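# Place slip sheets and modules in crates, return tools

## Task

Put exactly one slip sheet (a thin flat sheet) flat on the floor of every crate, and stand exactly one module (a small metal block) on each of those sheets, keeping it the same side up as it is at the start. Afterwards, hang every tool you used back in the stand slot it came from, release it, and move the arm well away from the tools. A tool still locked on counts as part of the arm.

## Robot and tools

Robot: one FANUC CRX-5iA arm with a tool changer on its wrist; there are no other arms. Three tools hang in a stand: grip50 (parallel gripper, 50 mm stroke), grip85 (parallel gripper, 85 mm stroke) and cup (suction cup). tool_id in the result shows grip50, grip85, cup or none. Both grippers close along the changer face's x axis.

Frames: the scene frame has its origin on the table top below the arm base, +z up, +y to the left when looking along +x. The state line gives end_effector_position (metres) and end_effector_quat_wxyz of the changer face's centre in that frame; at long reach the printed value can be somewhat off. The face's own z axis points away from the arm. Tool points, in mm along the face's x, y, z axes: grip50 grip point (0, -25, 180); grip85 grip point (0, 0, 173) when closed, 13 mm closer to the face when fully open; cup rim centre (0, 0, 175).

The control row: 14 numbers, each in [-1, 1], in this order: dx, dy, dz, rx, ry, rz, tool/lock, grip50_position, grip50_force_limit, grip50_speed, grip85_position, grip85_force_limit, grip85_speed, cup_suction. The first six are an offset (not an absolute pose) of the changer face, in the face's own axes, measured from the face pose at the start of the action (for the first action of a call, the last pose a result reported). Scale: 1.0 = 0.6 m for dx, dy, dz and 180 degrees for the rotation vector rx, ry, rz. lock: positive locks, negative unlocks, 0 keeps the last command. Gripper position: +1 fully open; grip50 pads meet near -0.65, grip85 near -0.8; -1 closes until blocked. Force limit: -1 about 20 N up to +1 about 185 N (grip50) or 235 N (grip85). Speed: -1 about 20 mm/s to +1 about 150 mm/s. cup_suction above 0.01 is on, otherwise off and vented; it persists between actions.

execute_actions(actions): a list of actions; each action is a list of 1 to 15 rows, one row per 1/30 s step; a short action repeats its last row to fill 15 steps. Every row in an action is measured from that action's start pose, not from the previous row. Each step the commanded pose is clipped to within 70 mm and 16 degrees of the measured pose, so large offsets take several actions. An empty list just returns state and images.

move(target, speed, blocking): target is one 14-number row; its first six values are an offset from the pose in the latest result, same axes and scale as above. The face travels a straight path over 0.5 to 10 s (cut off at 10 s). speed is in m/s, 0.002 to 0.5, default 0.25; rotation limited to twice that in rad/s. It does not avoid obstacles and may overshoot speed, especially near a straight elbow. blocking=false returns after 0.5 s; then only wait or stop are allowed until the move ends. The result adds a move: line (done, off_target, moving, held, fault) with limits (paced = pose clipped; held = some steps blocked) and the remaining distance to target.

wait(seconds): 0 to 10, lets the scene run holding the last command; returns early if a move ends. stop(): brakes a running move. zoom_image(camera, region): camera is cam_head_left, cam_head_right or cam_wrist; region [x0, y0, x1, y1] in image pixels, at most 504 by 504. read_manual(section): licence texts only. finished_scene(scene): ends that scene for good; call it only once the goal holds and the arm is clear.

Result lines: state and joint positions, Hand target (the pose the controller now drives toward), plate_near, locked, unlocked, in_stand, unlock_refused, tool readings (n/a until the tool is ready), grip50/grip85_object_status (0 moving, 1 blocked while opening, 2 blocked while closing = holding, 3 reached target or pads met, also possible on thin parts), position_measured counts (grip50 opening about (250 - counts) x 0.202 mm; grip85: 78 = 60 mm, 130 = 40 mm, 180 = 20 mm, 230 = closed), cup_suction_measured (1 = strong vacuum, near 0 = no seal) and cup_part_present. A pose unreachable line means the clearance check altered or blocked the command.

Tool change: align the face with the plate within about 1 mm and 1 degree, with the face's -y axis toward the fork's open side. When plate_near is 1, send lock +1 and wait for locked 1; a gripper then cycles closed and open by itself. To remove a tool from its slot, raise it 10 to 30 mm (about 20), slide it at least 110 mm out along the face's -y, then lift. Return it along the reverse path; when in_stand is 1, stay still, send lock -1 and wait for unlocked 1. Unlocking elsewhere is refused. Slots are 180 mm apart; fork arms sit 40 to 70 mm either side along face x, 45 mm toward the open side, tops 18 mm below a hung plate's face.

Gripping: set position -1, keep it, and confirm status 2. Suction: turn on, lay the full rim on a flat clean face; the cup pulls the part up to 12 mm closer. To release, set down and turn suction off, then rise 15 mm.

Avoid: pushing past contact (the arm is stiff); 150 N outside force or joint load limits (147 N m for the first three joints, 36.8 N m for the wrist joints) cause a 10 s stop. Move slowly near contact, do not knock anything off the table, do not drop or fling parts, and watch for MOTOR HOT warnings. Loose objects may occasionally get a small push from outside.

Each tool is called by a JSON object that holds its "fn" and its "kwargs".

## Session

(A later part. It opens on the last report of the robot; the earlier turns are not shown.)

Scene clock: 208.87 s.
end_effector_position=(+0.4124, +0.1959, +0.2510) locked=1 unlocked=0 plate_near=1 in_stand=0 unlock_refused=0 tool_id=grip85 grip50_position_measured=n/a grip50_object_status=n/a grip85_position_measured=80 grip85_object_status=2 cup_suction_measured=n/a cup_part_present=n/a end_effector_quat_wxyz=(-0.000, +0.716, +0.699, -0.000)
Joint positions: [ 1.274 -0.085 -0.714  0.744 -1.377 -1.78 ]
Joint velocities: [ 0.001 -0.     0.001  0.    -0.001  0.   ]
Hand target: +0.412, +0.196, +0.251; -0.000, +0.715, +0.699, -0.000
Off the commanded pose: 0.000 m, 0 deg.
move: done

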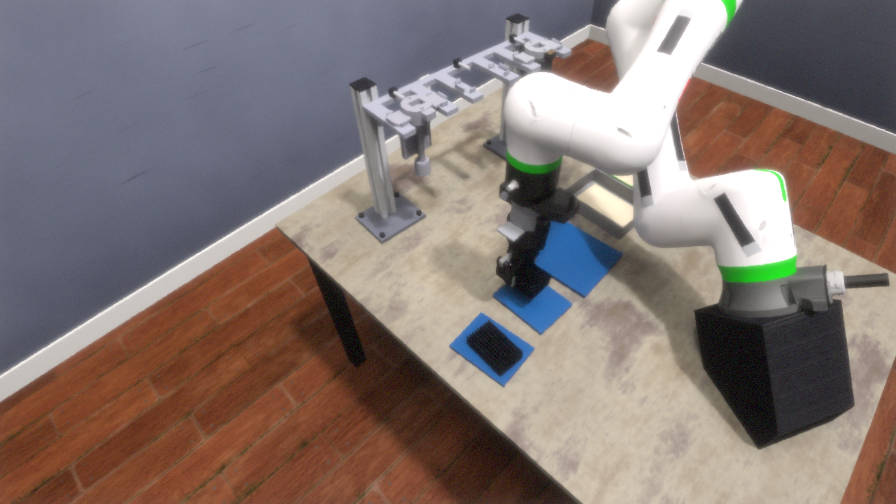

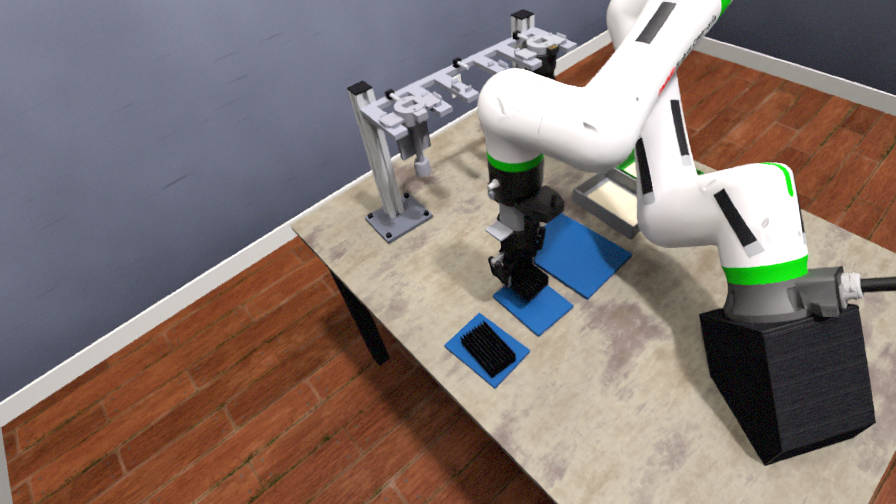

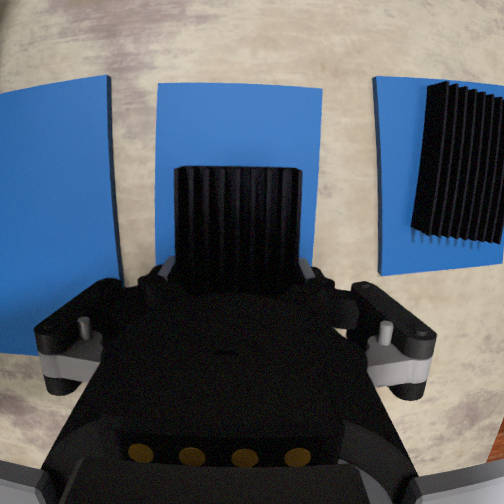

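{"fn": "move", "kwargs": {"target": [-0.4,0.16,0,0,0,0,0,1,0,0,-1,-0.5,-0.5,0], "speed": 0.2}}

{"fn": "move", "kwargs": {"target": [-0.45,0,0,0,0,0.012,0,1,0,0,-1,-0.5,-0.5,0], "speed": 0.15}}

Scene clock: 214.10 s.
end_effector_position=(+0.5030, -0.0466, +0.2505) locked=1 unlocked=0 plate_near=1 in_stand=0 unlock_refused=0 tool_id=grip85 grip50_position_measured=n/a grip50_object_status=n/a grip85_position_measured=80 grip85_object_status=2 cup_suction_measured=n/a cup_part_present=n/a end_effector_quat_wxyz=(-0.000, +0.716, +0.698, -0.001)
Joint positions: [ 0.888 -0.598 -0.744  0.805 -1.469 -1.183]
Joint velocities: [-0.002  0.     0.001 -0.     0.001  0.001]
Hand target: +0.503, -0.047, +0.250; -0.000, +0.716, +0.698, -0.001
Off the commanded pose: 0.001 m, 0 deg.
move: done

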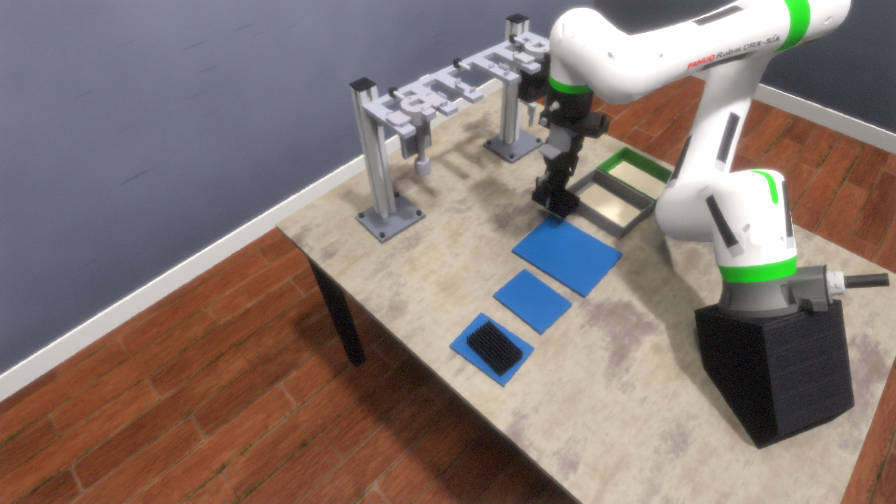

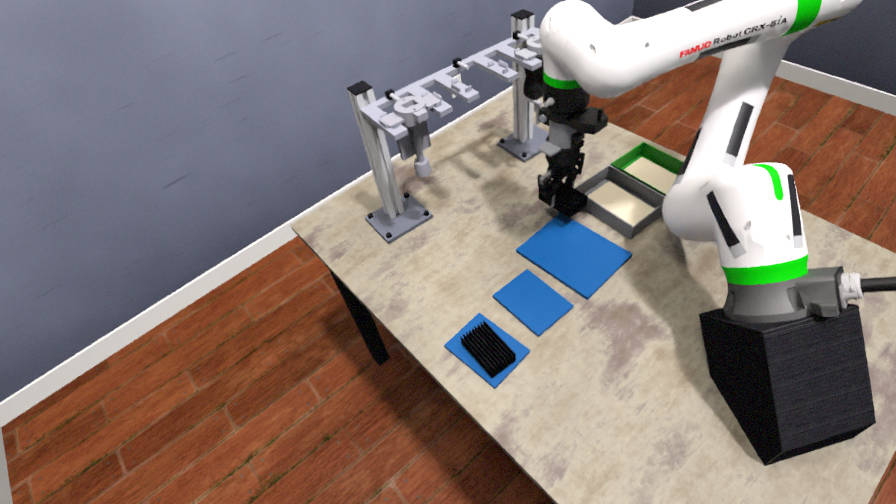

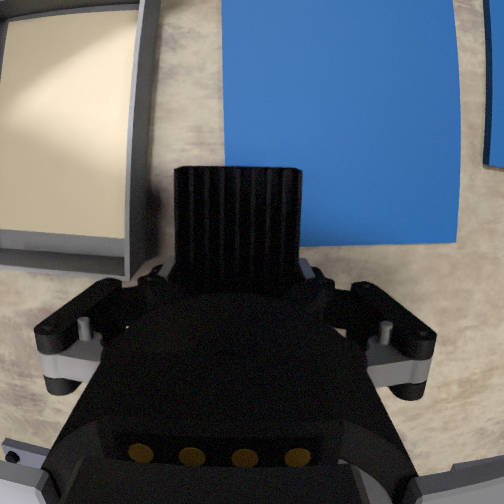

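Scene clock: 216.37 s.
end_effector_position=(+0.4970, -0.3161, +0.2509) locked=1 unlocked=0 plate_near=1 in_stand=0 unlock_refused=0 tool_id=grip85 grip50_position_measured=n/a grip50_object_status=n/a grip85_position_measured=80 grip85_object_status=2 cup_suction_measured=n/a cup_part_present=n/a end_effector_quat_wxyz=(-0.000, +0.728, +0.686, -0.001)
Joint positions: [-0.133 -0.713 -0.483  0.43  -1.121 -0.144]
Joint velocities: [-0.     0.001  0.001 -0.002 -0.     0.001]
Hand target: +0.497, -0.316, +0.251; -0.000, +0.728, +0.686, -0.002
Off the commanded pose: 0.001 m, 0 deg.
move: done

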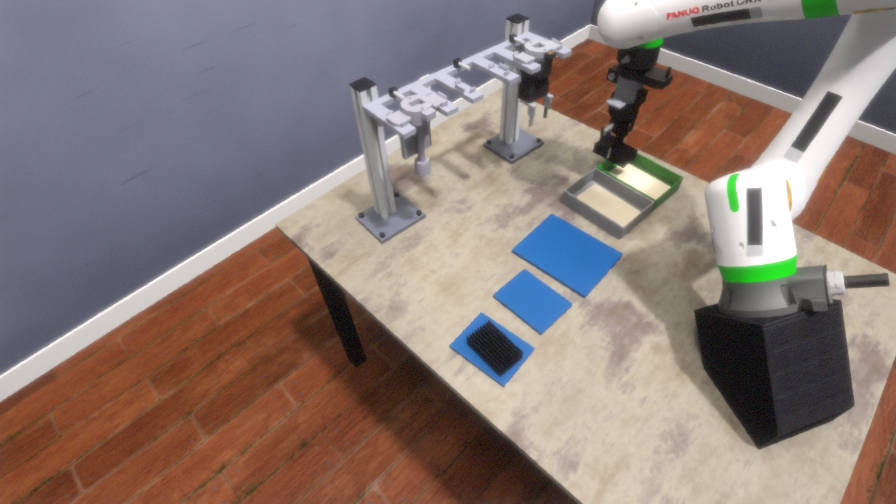

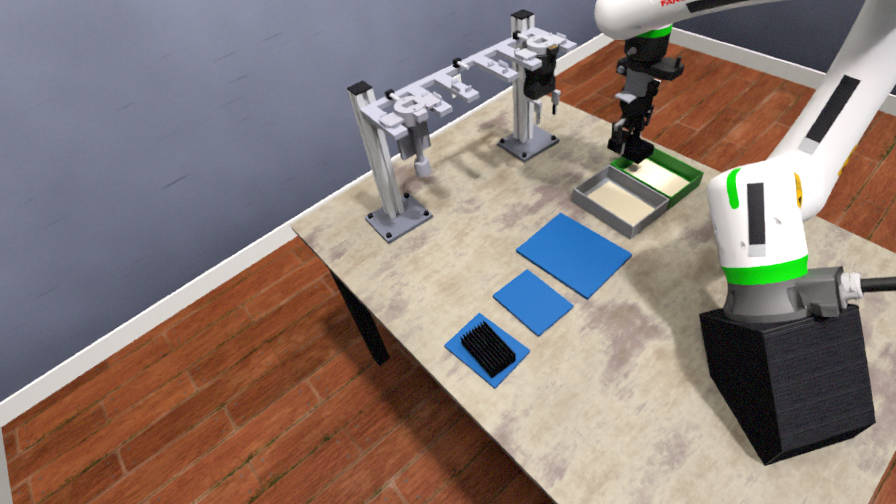

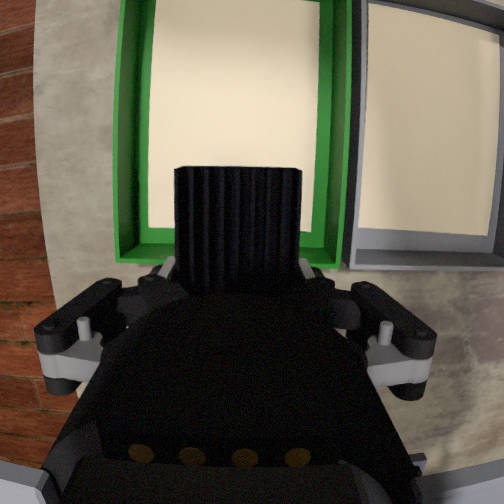

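{"fn": "move", "kwargs": {"target": [-0.012,-0.13,0,0,0,0.008,0,1,0,0,-1,-0.5,-0.5,0], "speed": 0.1}}

{"fn": "move", "kwargs": {"target": [0,0,0.066,0,0,0,0,1,0,0,-1,-0.5,-0.5,0], "speed": 0.04}}

{"fn": "zoom_image", "kwargs": {"camera": "cam_head_right", "region": [570,90,730,210]}}

Scene clock: 223.57 s.
end_effector_position=(+0.4187, -0.3187, +0.2510) locked=1 unlocked=0 plate_near=1 in_stand=0 unlock_refused=0 tool_id=grip85 grip50_position_measured=n/a grip50_object_status=n/a grip85_position_measured=80 grip85_object_status=2 cup_suction_measured=n/a cup_part_present=n/a end_effector_quat_wxyz=(-0.000, +0.736, +0.676, -0.001)
Joint positions: [-0.222 -0.882 -0.629  0.365 -1.108 -0.07 ]
Joint velocities: [-0.001 -0.     0.    -0.    -0.001  0.   ]
Hand target: +0.419, -0.319, +0.251; -0.000, +0.737, +0.676, -0.001
Off the commanded pose: 0.000 m, 0 deg.
move: done

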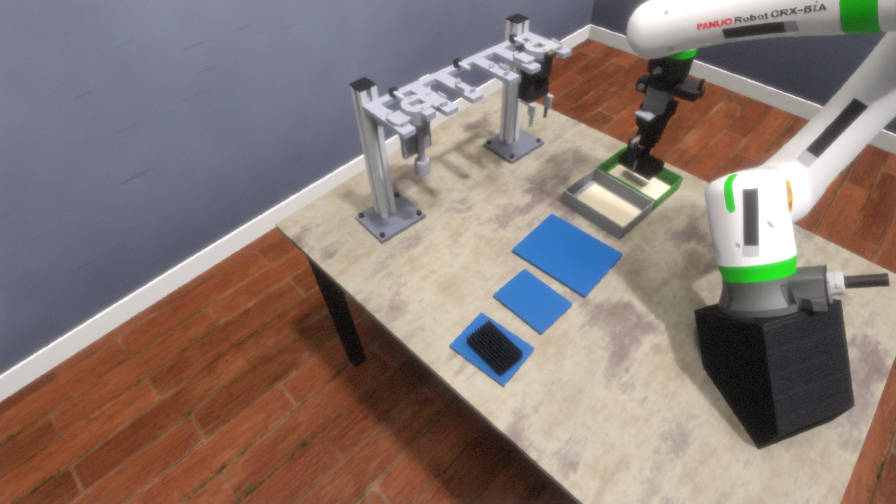

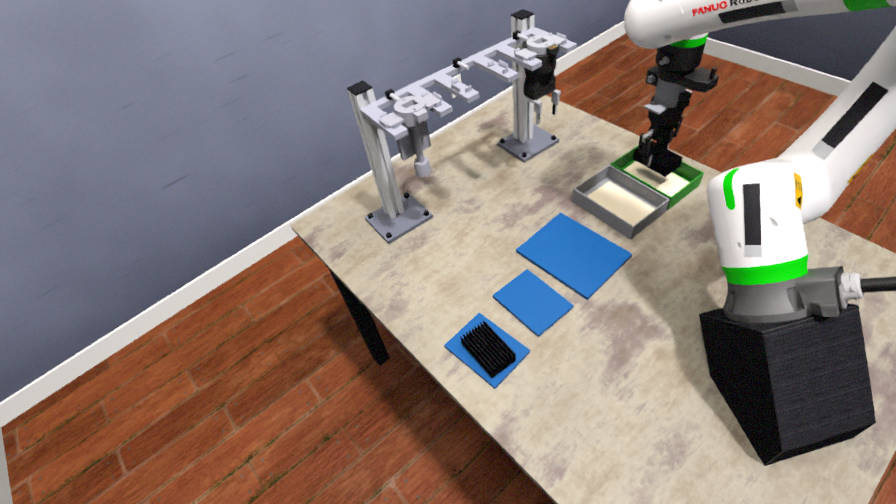

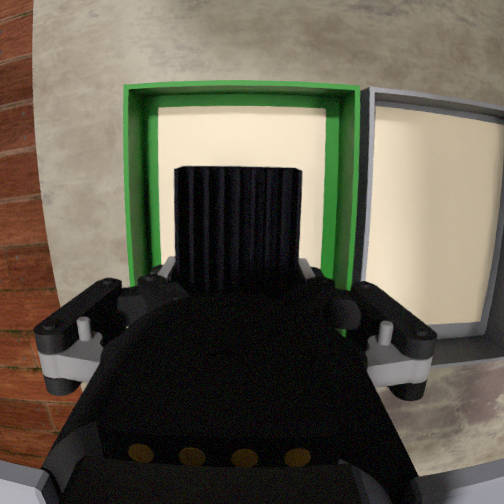

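Scene clock: 224.83 s.
end_effector_position=(+0.4188, -0.3186, +0.2114) locked=1 unlocked=0 plate_near=1 in_stand=0 unlock_refused=0 tool_id=grip85 grip50_position_measured=n/a grip50_object_status=n/a grip85_position_measured=80 grip85_object_status=2 cup_suction_measured=n/a cup_part_present=n/a end_effector_quat_wxyz=(-0.000, +0.736, +0.677, -0.001)
Joint positions: [-0.311 -0.803 -0.663  0.322 -0.973 -0.019]
Joint velocities: [-0.     0.001  0.    -0.    -0.001  0.001]
Hand target: +0.419, -0.319, +0.211; -0.000, +0.736, +0.677, -0.001
Off the commanded pose: 0.000 m, 0 deg.
move: done

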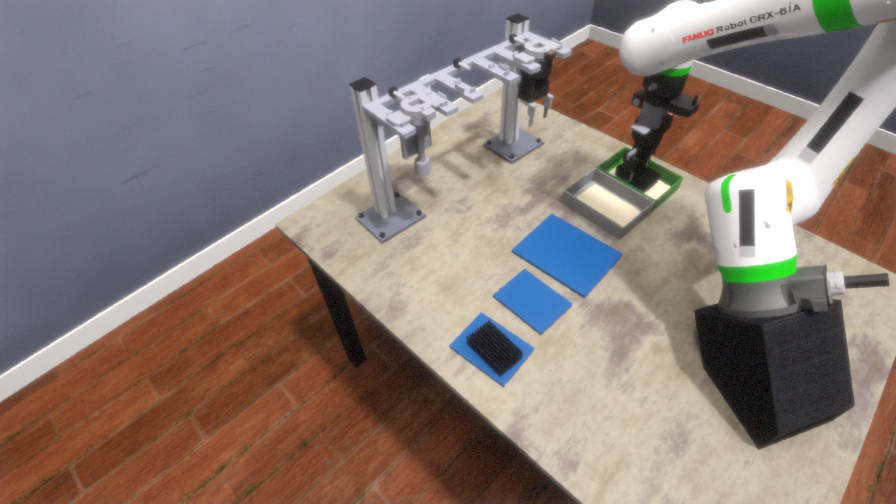

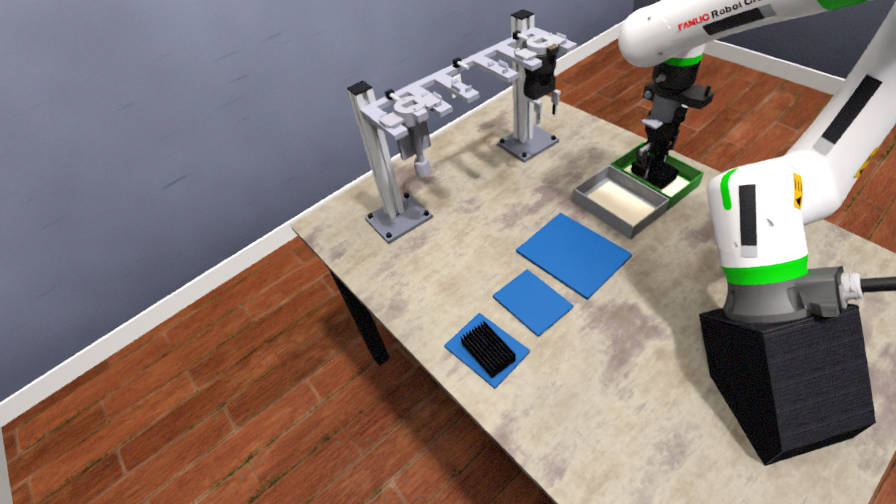

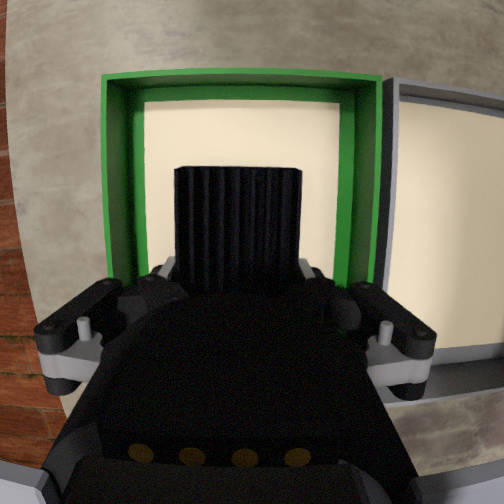

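Region (570, 90, 730, 210) of cam_head_right's 896x504 image, scaled by 3.150, with more detail than that image has; it fills the top 378 rows of this view, and the rest is white.

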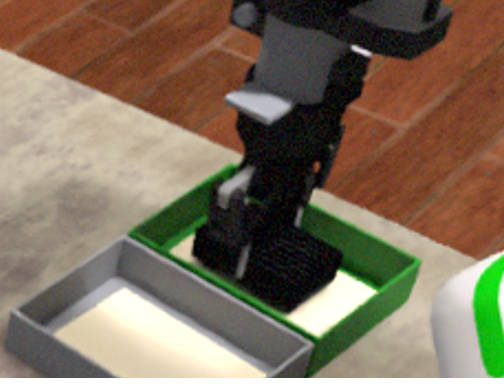

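{"fn": "move", "kwargs": {"target": [0,0,0.009,0,0,0,0,1,0,0,-1,-0.5,-0.5,0], "speed": 0.005}}

{"fn": "move", "kwargs": {"target": [0,0,0,0,0,0,0,1,0,0,0.7,-0.5,-0.5,0]}}

{"fn": "move", "kwargs": {"target": [0,0,-0.075,0,0,0,0,1,0,0,0.7,-0.5,0,0], "speed": 0.08}}

{"fn": "move", "kwargs": {"target": [0,0.14,0,0,0,-0.02,0,1,0,0,1,-0.5,0,0], "speed": 0.15}}

{"fn": "move", "kwargs": {"target": [0.5,0,0,0,0,0,0,1,0,0,1,-0.5,0,0], "speed": 0.2}}

{"fn": "move", "kwargs": {"target": [0.62,-0.21,-0.05,0,0,0.06,0,1,0,0,1,-0.5,0,0]}}

Scene clock: 233.00 s.
end_effector_position=(+0.4188, -0.3185, +0.2060) locked=1 unlocked=0 plate_near=1 in_stand=0 unlock_refused=0 tool_id=grip85 grip50_position_measured=n/a grip50_object_status=n/a grip85_position_measured=80 grip85_object_status=2 cup_suction_measured=n/a cup_part_present=n/a end_effector_quat_wxyz=(-0.000, +0.736, +0.677, -0.001)
Joint positions: [-0.32  -0.792 -0.667  0.318 -0.955 -0.014]
Joint velocities: [-0.001 -0.     0.    -0.    -0.001 -0.   ]
Hand target: +0.419, -0.319, +0.206; -0.000, +0.736, +0.677, -0.001
Off the commanded pose: 0.000 m, 0 deg.
move: done

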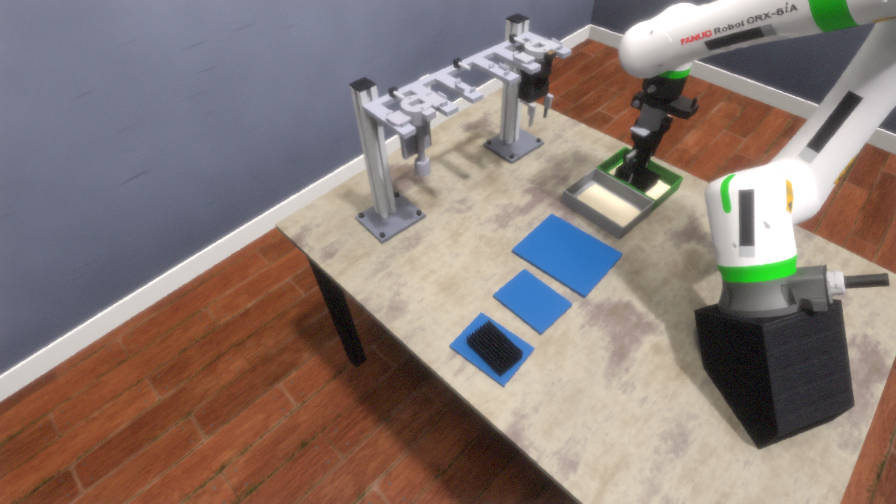

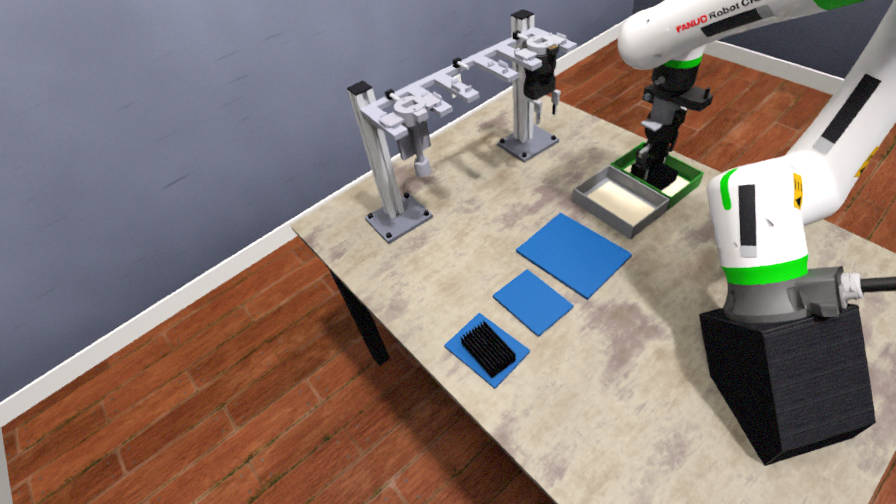

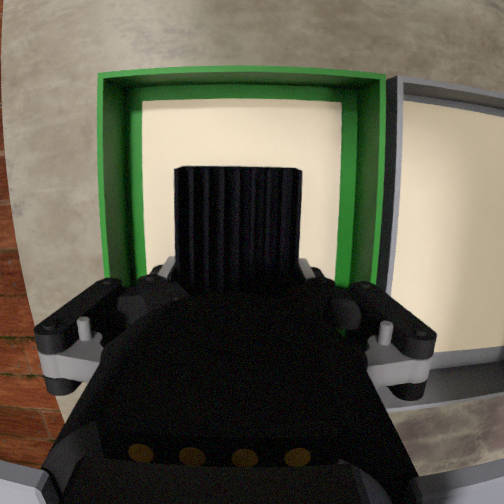

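Scene clock: 233.63 s.
end_effector_position=(+0.4188, -0.3185, +0.2060) locked=1 unlocked=0 plate_near=1 in_stand=0 unlock_refused=0 tool_id=grip85 grip50_position_measured=n/a grip50_object_status=n/a grip85_position_measured=41 grip85_object_status=0 cup_suction_measured=n/a cup_part_present=n/a end_effector_quat_wxyz=(-0.000, +0.736, +0.677, -0.001)
Joint positions: [-0.32  -0.792 -0.667  0.318 -0.955 -0.014]
Joint velocities: [-0.001  0.     0.    -0.     0.002  0.001]
Hand target: +0.419, -0.319, +0.206; -0.000, +0.736, +0.677, -0.001
Off the commanded pose: 0.000 m, 0 deg.
move: done

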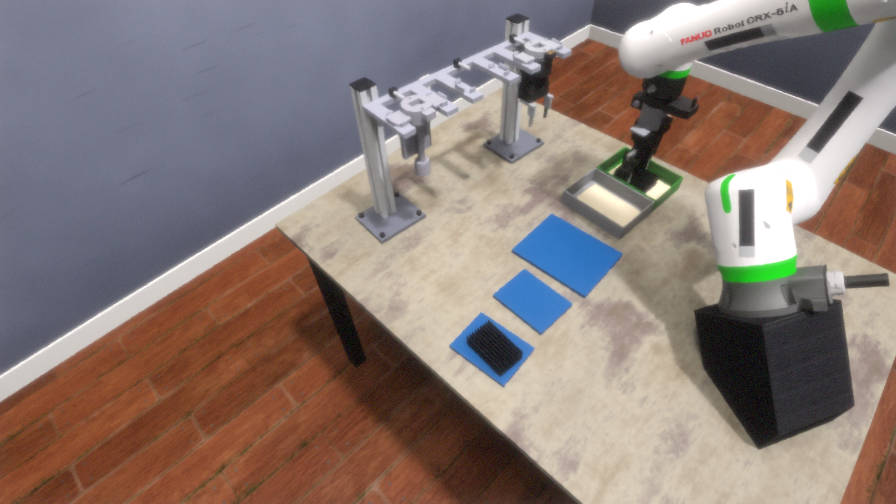

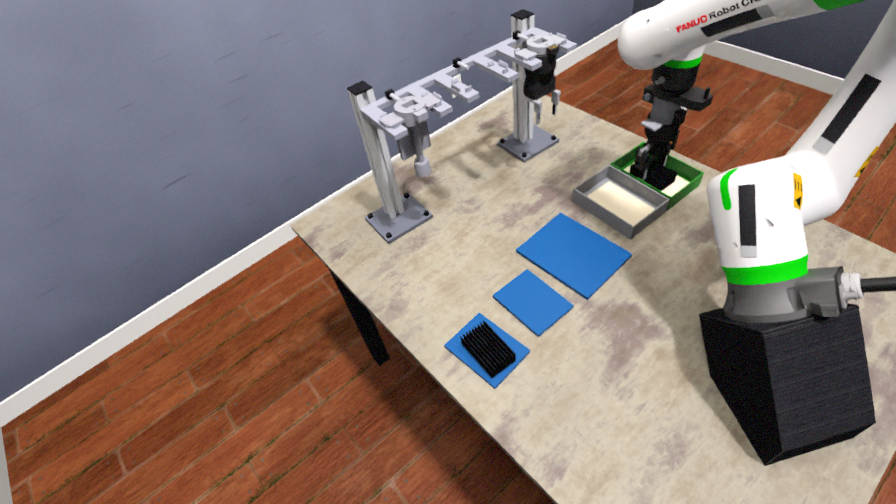

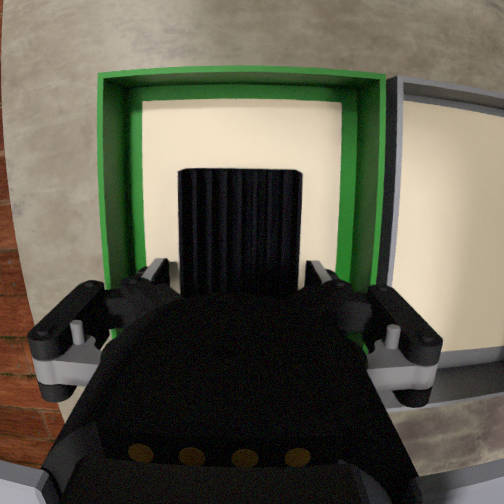

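Scene clock: 234.50 s.
end_effector_position=(+0.4188, -0.3187, +0.2510) locked=1 unlocked=0 plate_near=1 in_stand=0 unlock_refused=0 tool_id=grip85 grip50_position_measured=n/a grip50_object_status=n/a grip85_position_measured=41 grip85_object_status=3 cup_suction_measured=n/a cup_part_present=n/a end_effector_quat_wxyz=(-0.000, +0.737, +0.676, -0.001)
Joint positions: [-0.222 -0.882 -0.629  0.365 -1.108 -0.07 ]
Joint velocities: [ 0.001 -0.001 -0.003  0.001 -0.002 -0.001]
Hand target: +0.419, -0.319, +0.251; -0.000, +0.736, +0.676, -0.001
Off the commanded pose: 0.000 m, 0 deg.
move: done

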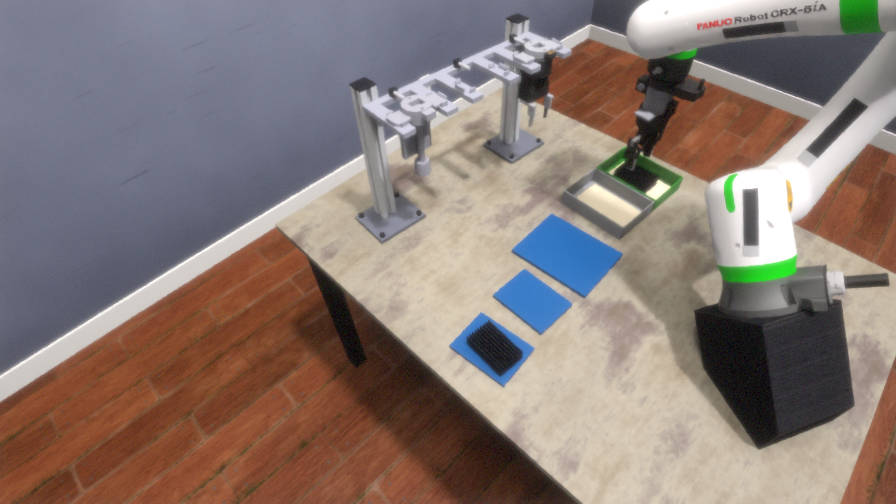

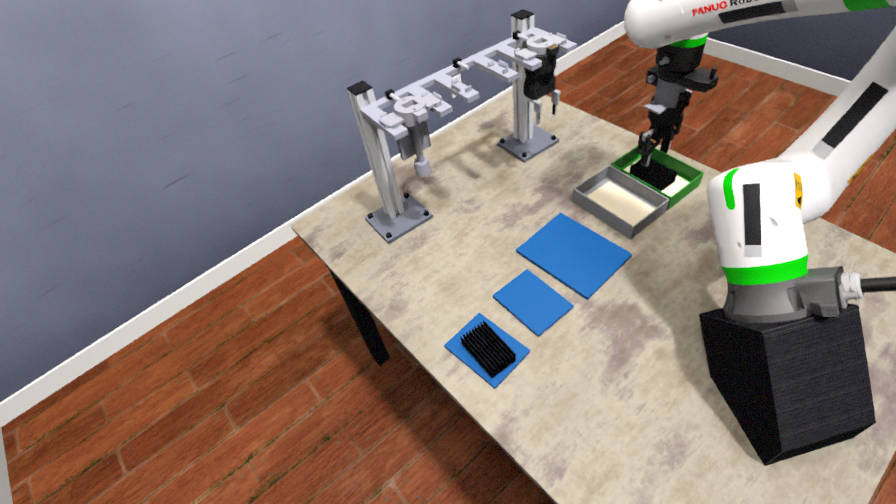

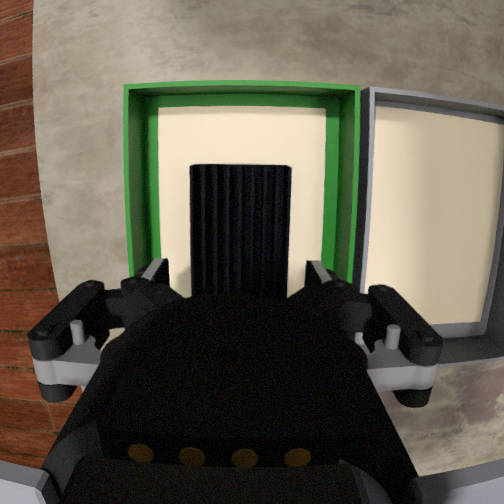

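Scene clock: 235.43 s.
end_effector_position=(+0.5025, -0.3257, +0.2510) locked=1 unlocked=0 plate_near=1 in_stand=0 unlock_refused=0 tool_id=grip85 grip50_position_measured=n/a grip50_object_status=n/a grip85_position_measured=3 grip85_object_status=3 cup_suction_measured=n/a cup_part_present=n/a end_effector_quat_wxyz=(-0.000, +0.715, +0.699, -0.001)
Joint positions: [-0.179 -0.686 -0.447  0.398 -1.111 -0.057]
Joint velocities: [-0.002  0.001  0.    -0.    -0.001  0.001]
Hand target: +0.502, -0.326, +0.251; -0.000, +0.715, +0.699, -0.001
Off the commanded pose: 0.000 m, 0 deg.
move: done

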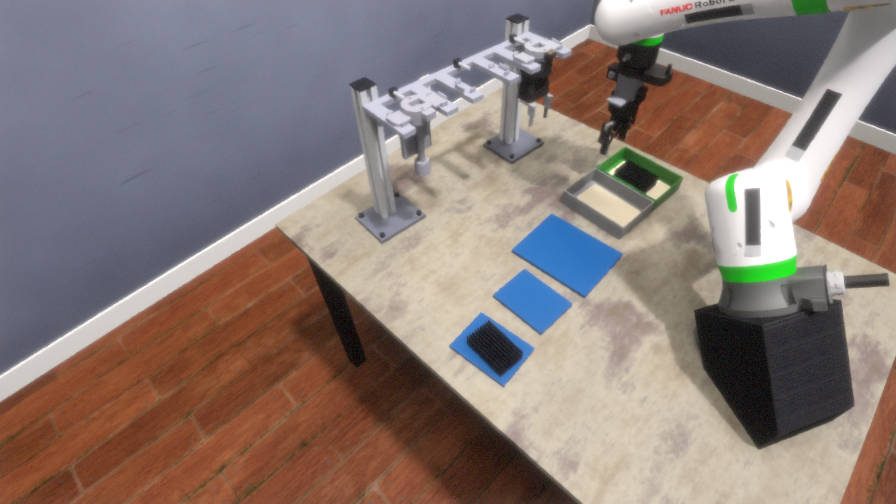

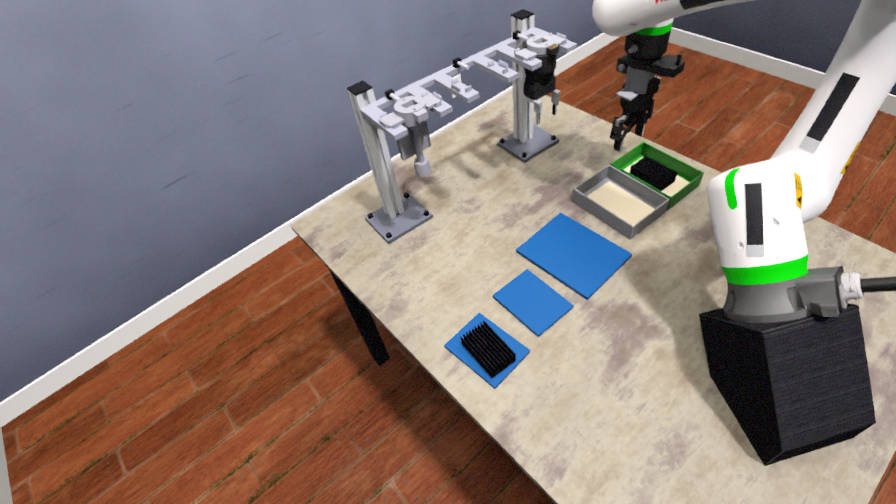

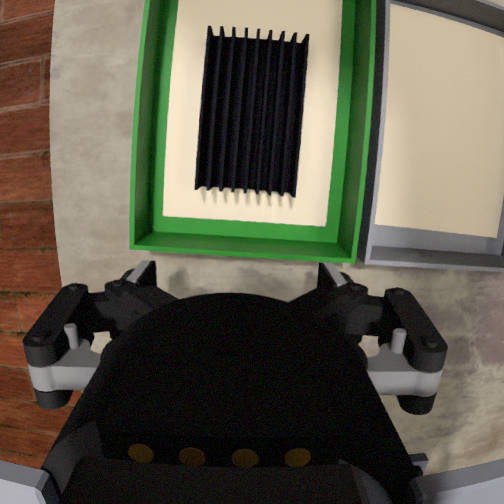

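Scene clock: 237.33 s.
end_effector_position=(+0.5092, -0.0262, +0.2507) locked=1 unlocked=0 plate_near=1 in_stand=0 unlock_refused=0 tool_id=grip85 grip50_position_measured=n/a grip50_object_status=n/a grip85_position_measured=3 grip85_object_status=3 cup_suction_measured=n/a cup_part_present=n/a end_effector_quat_wxyz=(-0.000, +0.716, +0.699, -0.000)
Joint positions: [ 0.902 -0.544 -0.725  0.807 -1.455 -1.218]
Joint velocities: [ 0.001  0.001 -0.     0.     0.    -0.   ]
Hand target: +0.509, -0.026, +0.251; -0.000, +0.716, +0.699, -0.001
Off the commanded pose: 0.000 m, 0 deg.
move: done

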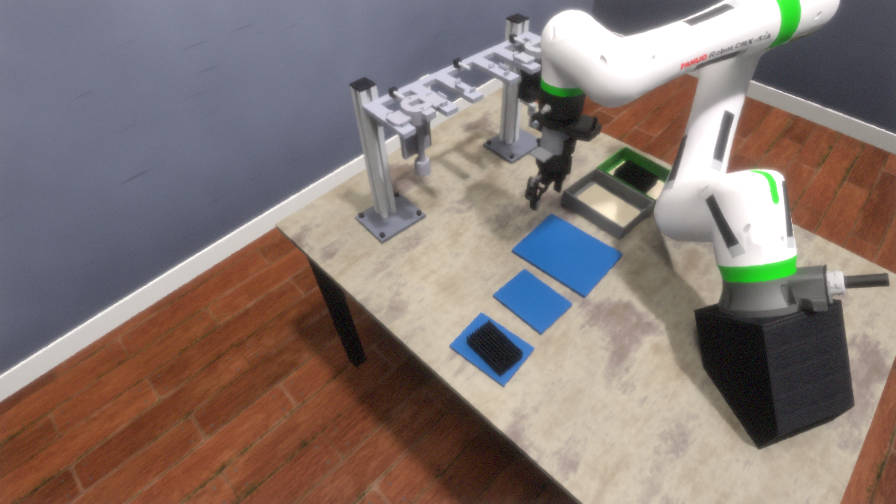

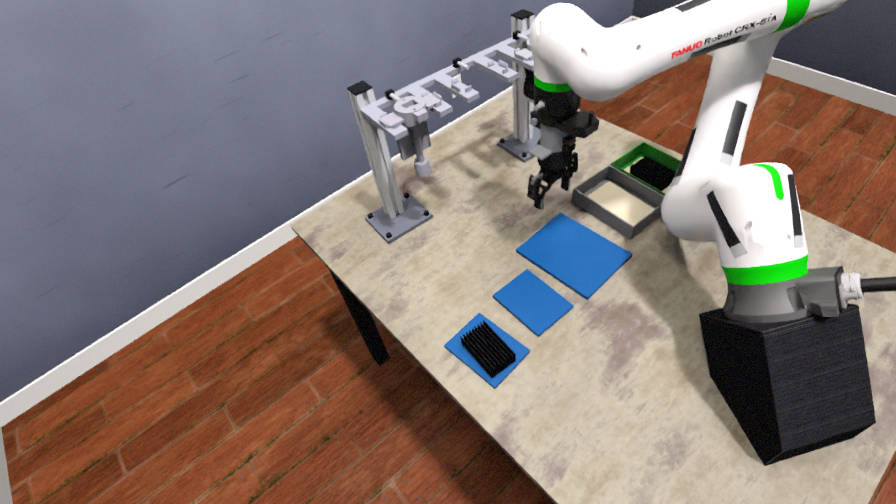

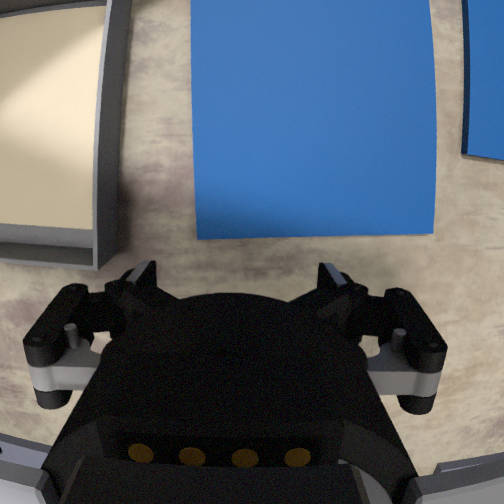

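Scene clock: 239.37 s.
end_effector_position=(+0.3913, +0.3489, +0.2817) locked=1 unlocked=0 plate_near=1 in_stand=0 unlock_refused=0 tool_id=grip85 grip50_position_measured=n/a grip50_object_status=n/a grip85_position_measured=3 grip85_object_status=3 cup_suction_measured=n/a cup_part_present=n/a end_effector_quat_wxyz=(-0.000, +0.778, +0.628, +0.000)
Joint positions: [ 1.348  0.299 -0.399  0.718 -1.364 -2.06 ]
Joint velocities: [ 0.001  0.001 -0.     0.    -0.001 -0.   ]
Hand target: +0.391, +0.349, +0.282; -0.000, +0.778, +0.628, +0.000
Off the commanded pose: 0.002 m, 0 deg.
move: done

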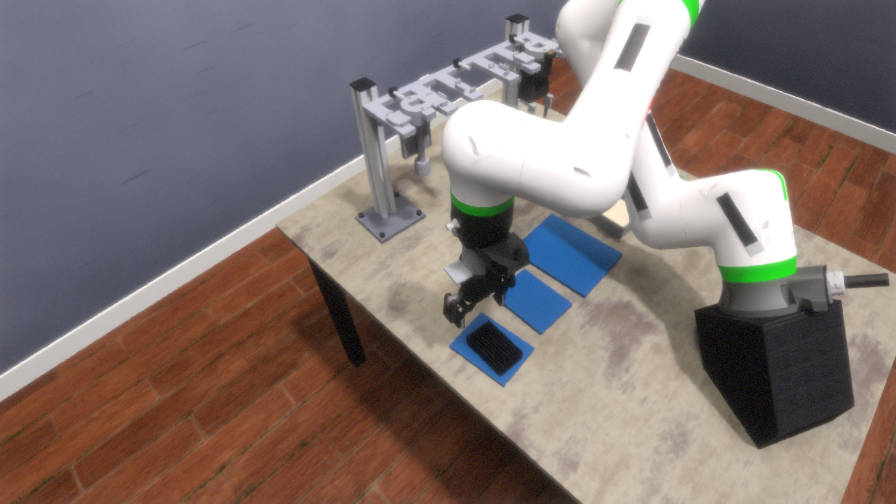

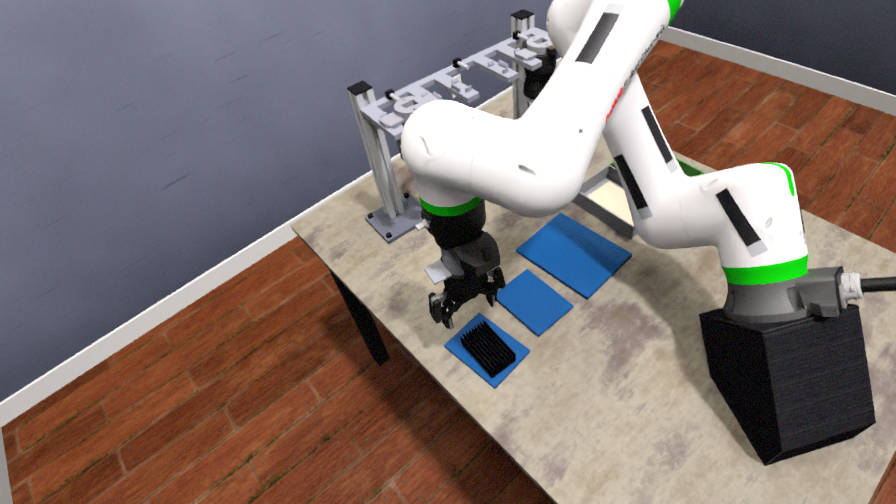

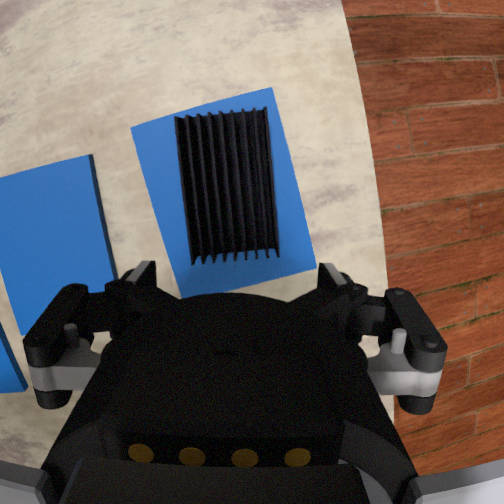

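{"fn": "move", "kwargs": {"target": [-0.012,-0.058,0.087,0,0,-0.04,0,0,0,0,1,-0.5,-0.5,0], "speed": 0.1}}

Scene clock: 250.80 s.
end_effector_position=(+0.3557, +0.3494, +0.2296) locked=1 unlocked=0 plate_near=1 in_stand=0 unlock_refused=0 tool_id=grip85 grip50_position_measured=n/a grip50_object_status=n/a grip85_position_measured=3 grip85_object_status=3 cup_suction_measured=n/a cup_part_present=n/a end_effector_quat_wxyz=(-0.000, +0.737, +0.676, +0.001)
Joint positions: [ 1.327  0.335 -0.518  0.759 -1.239 -2.031]
Joint velocities: [ 0.    -0.    -0.     0.     0.001  0.001]
Hand target: +0.356, +0.349, +0.230; -0.000, +0.737, +0.676, +0.001
Off the commanded pose: 0.000 m, 0 deg.
move: done

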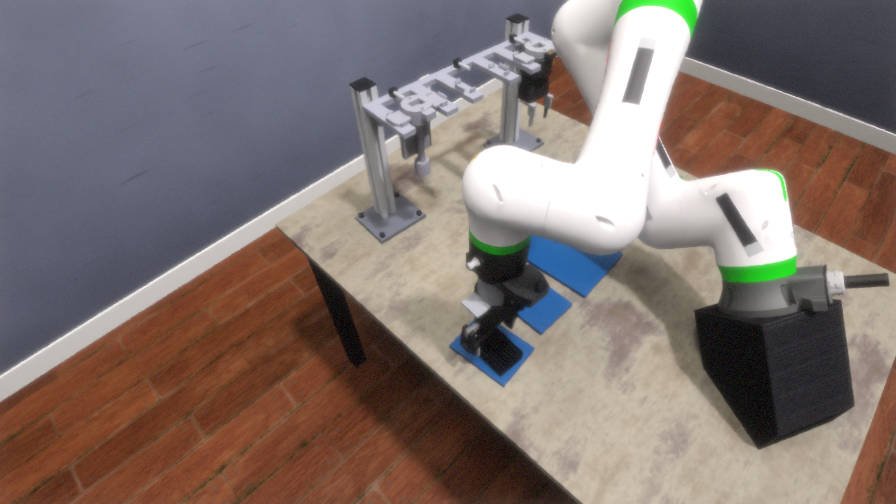

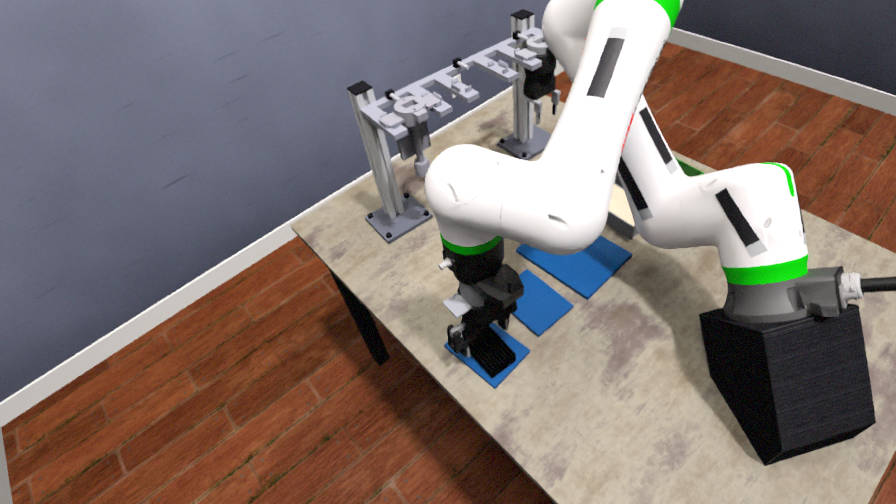

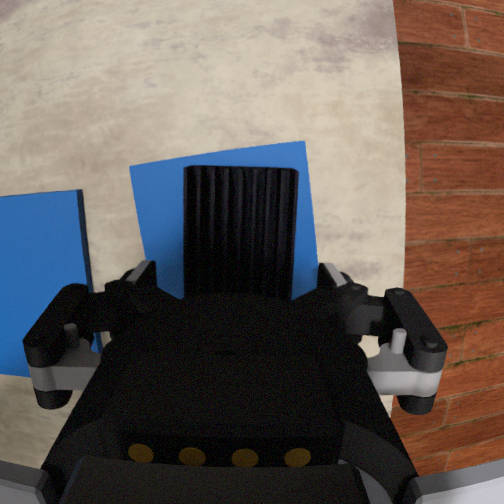

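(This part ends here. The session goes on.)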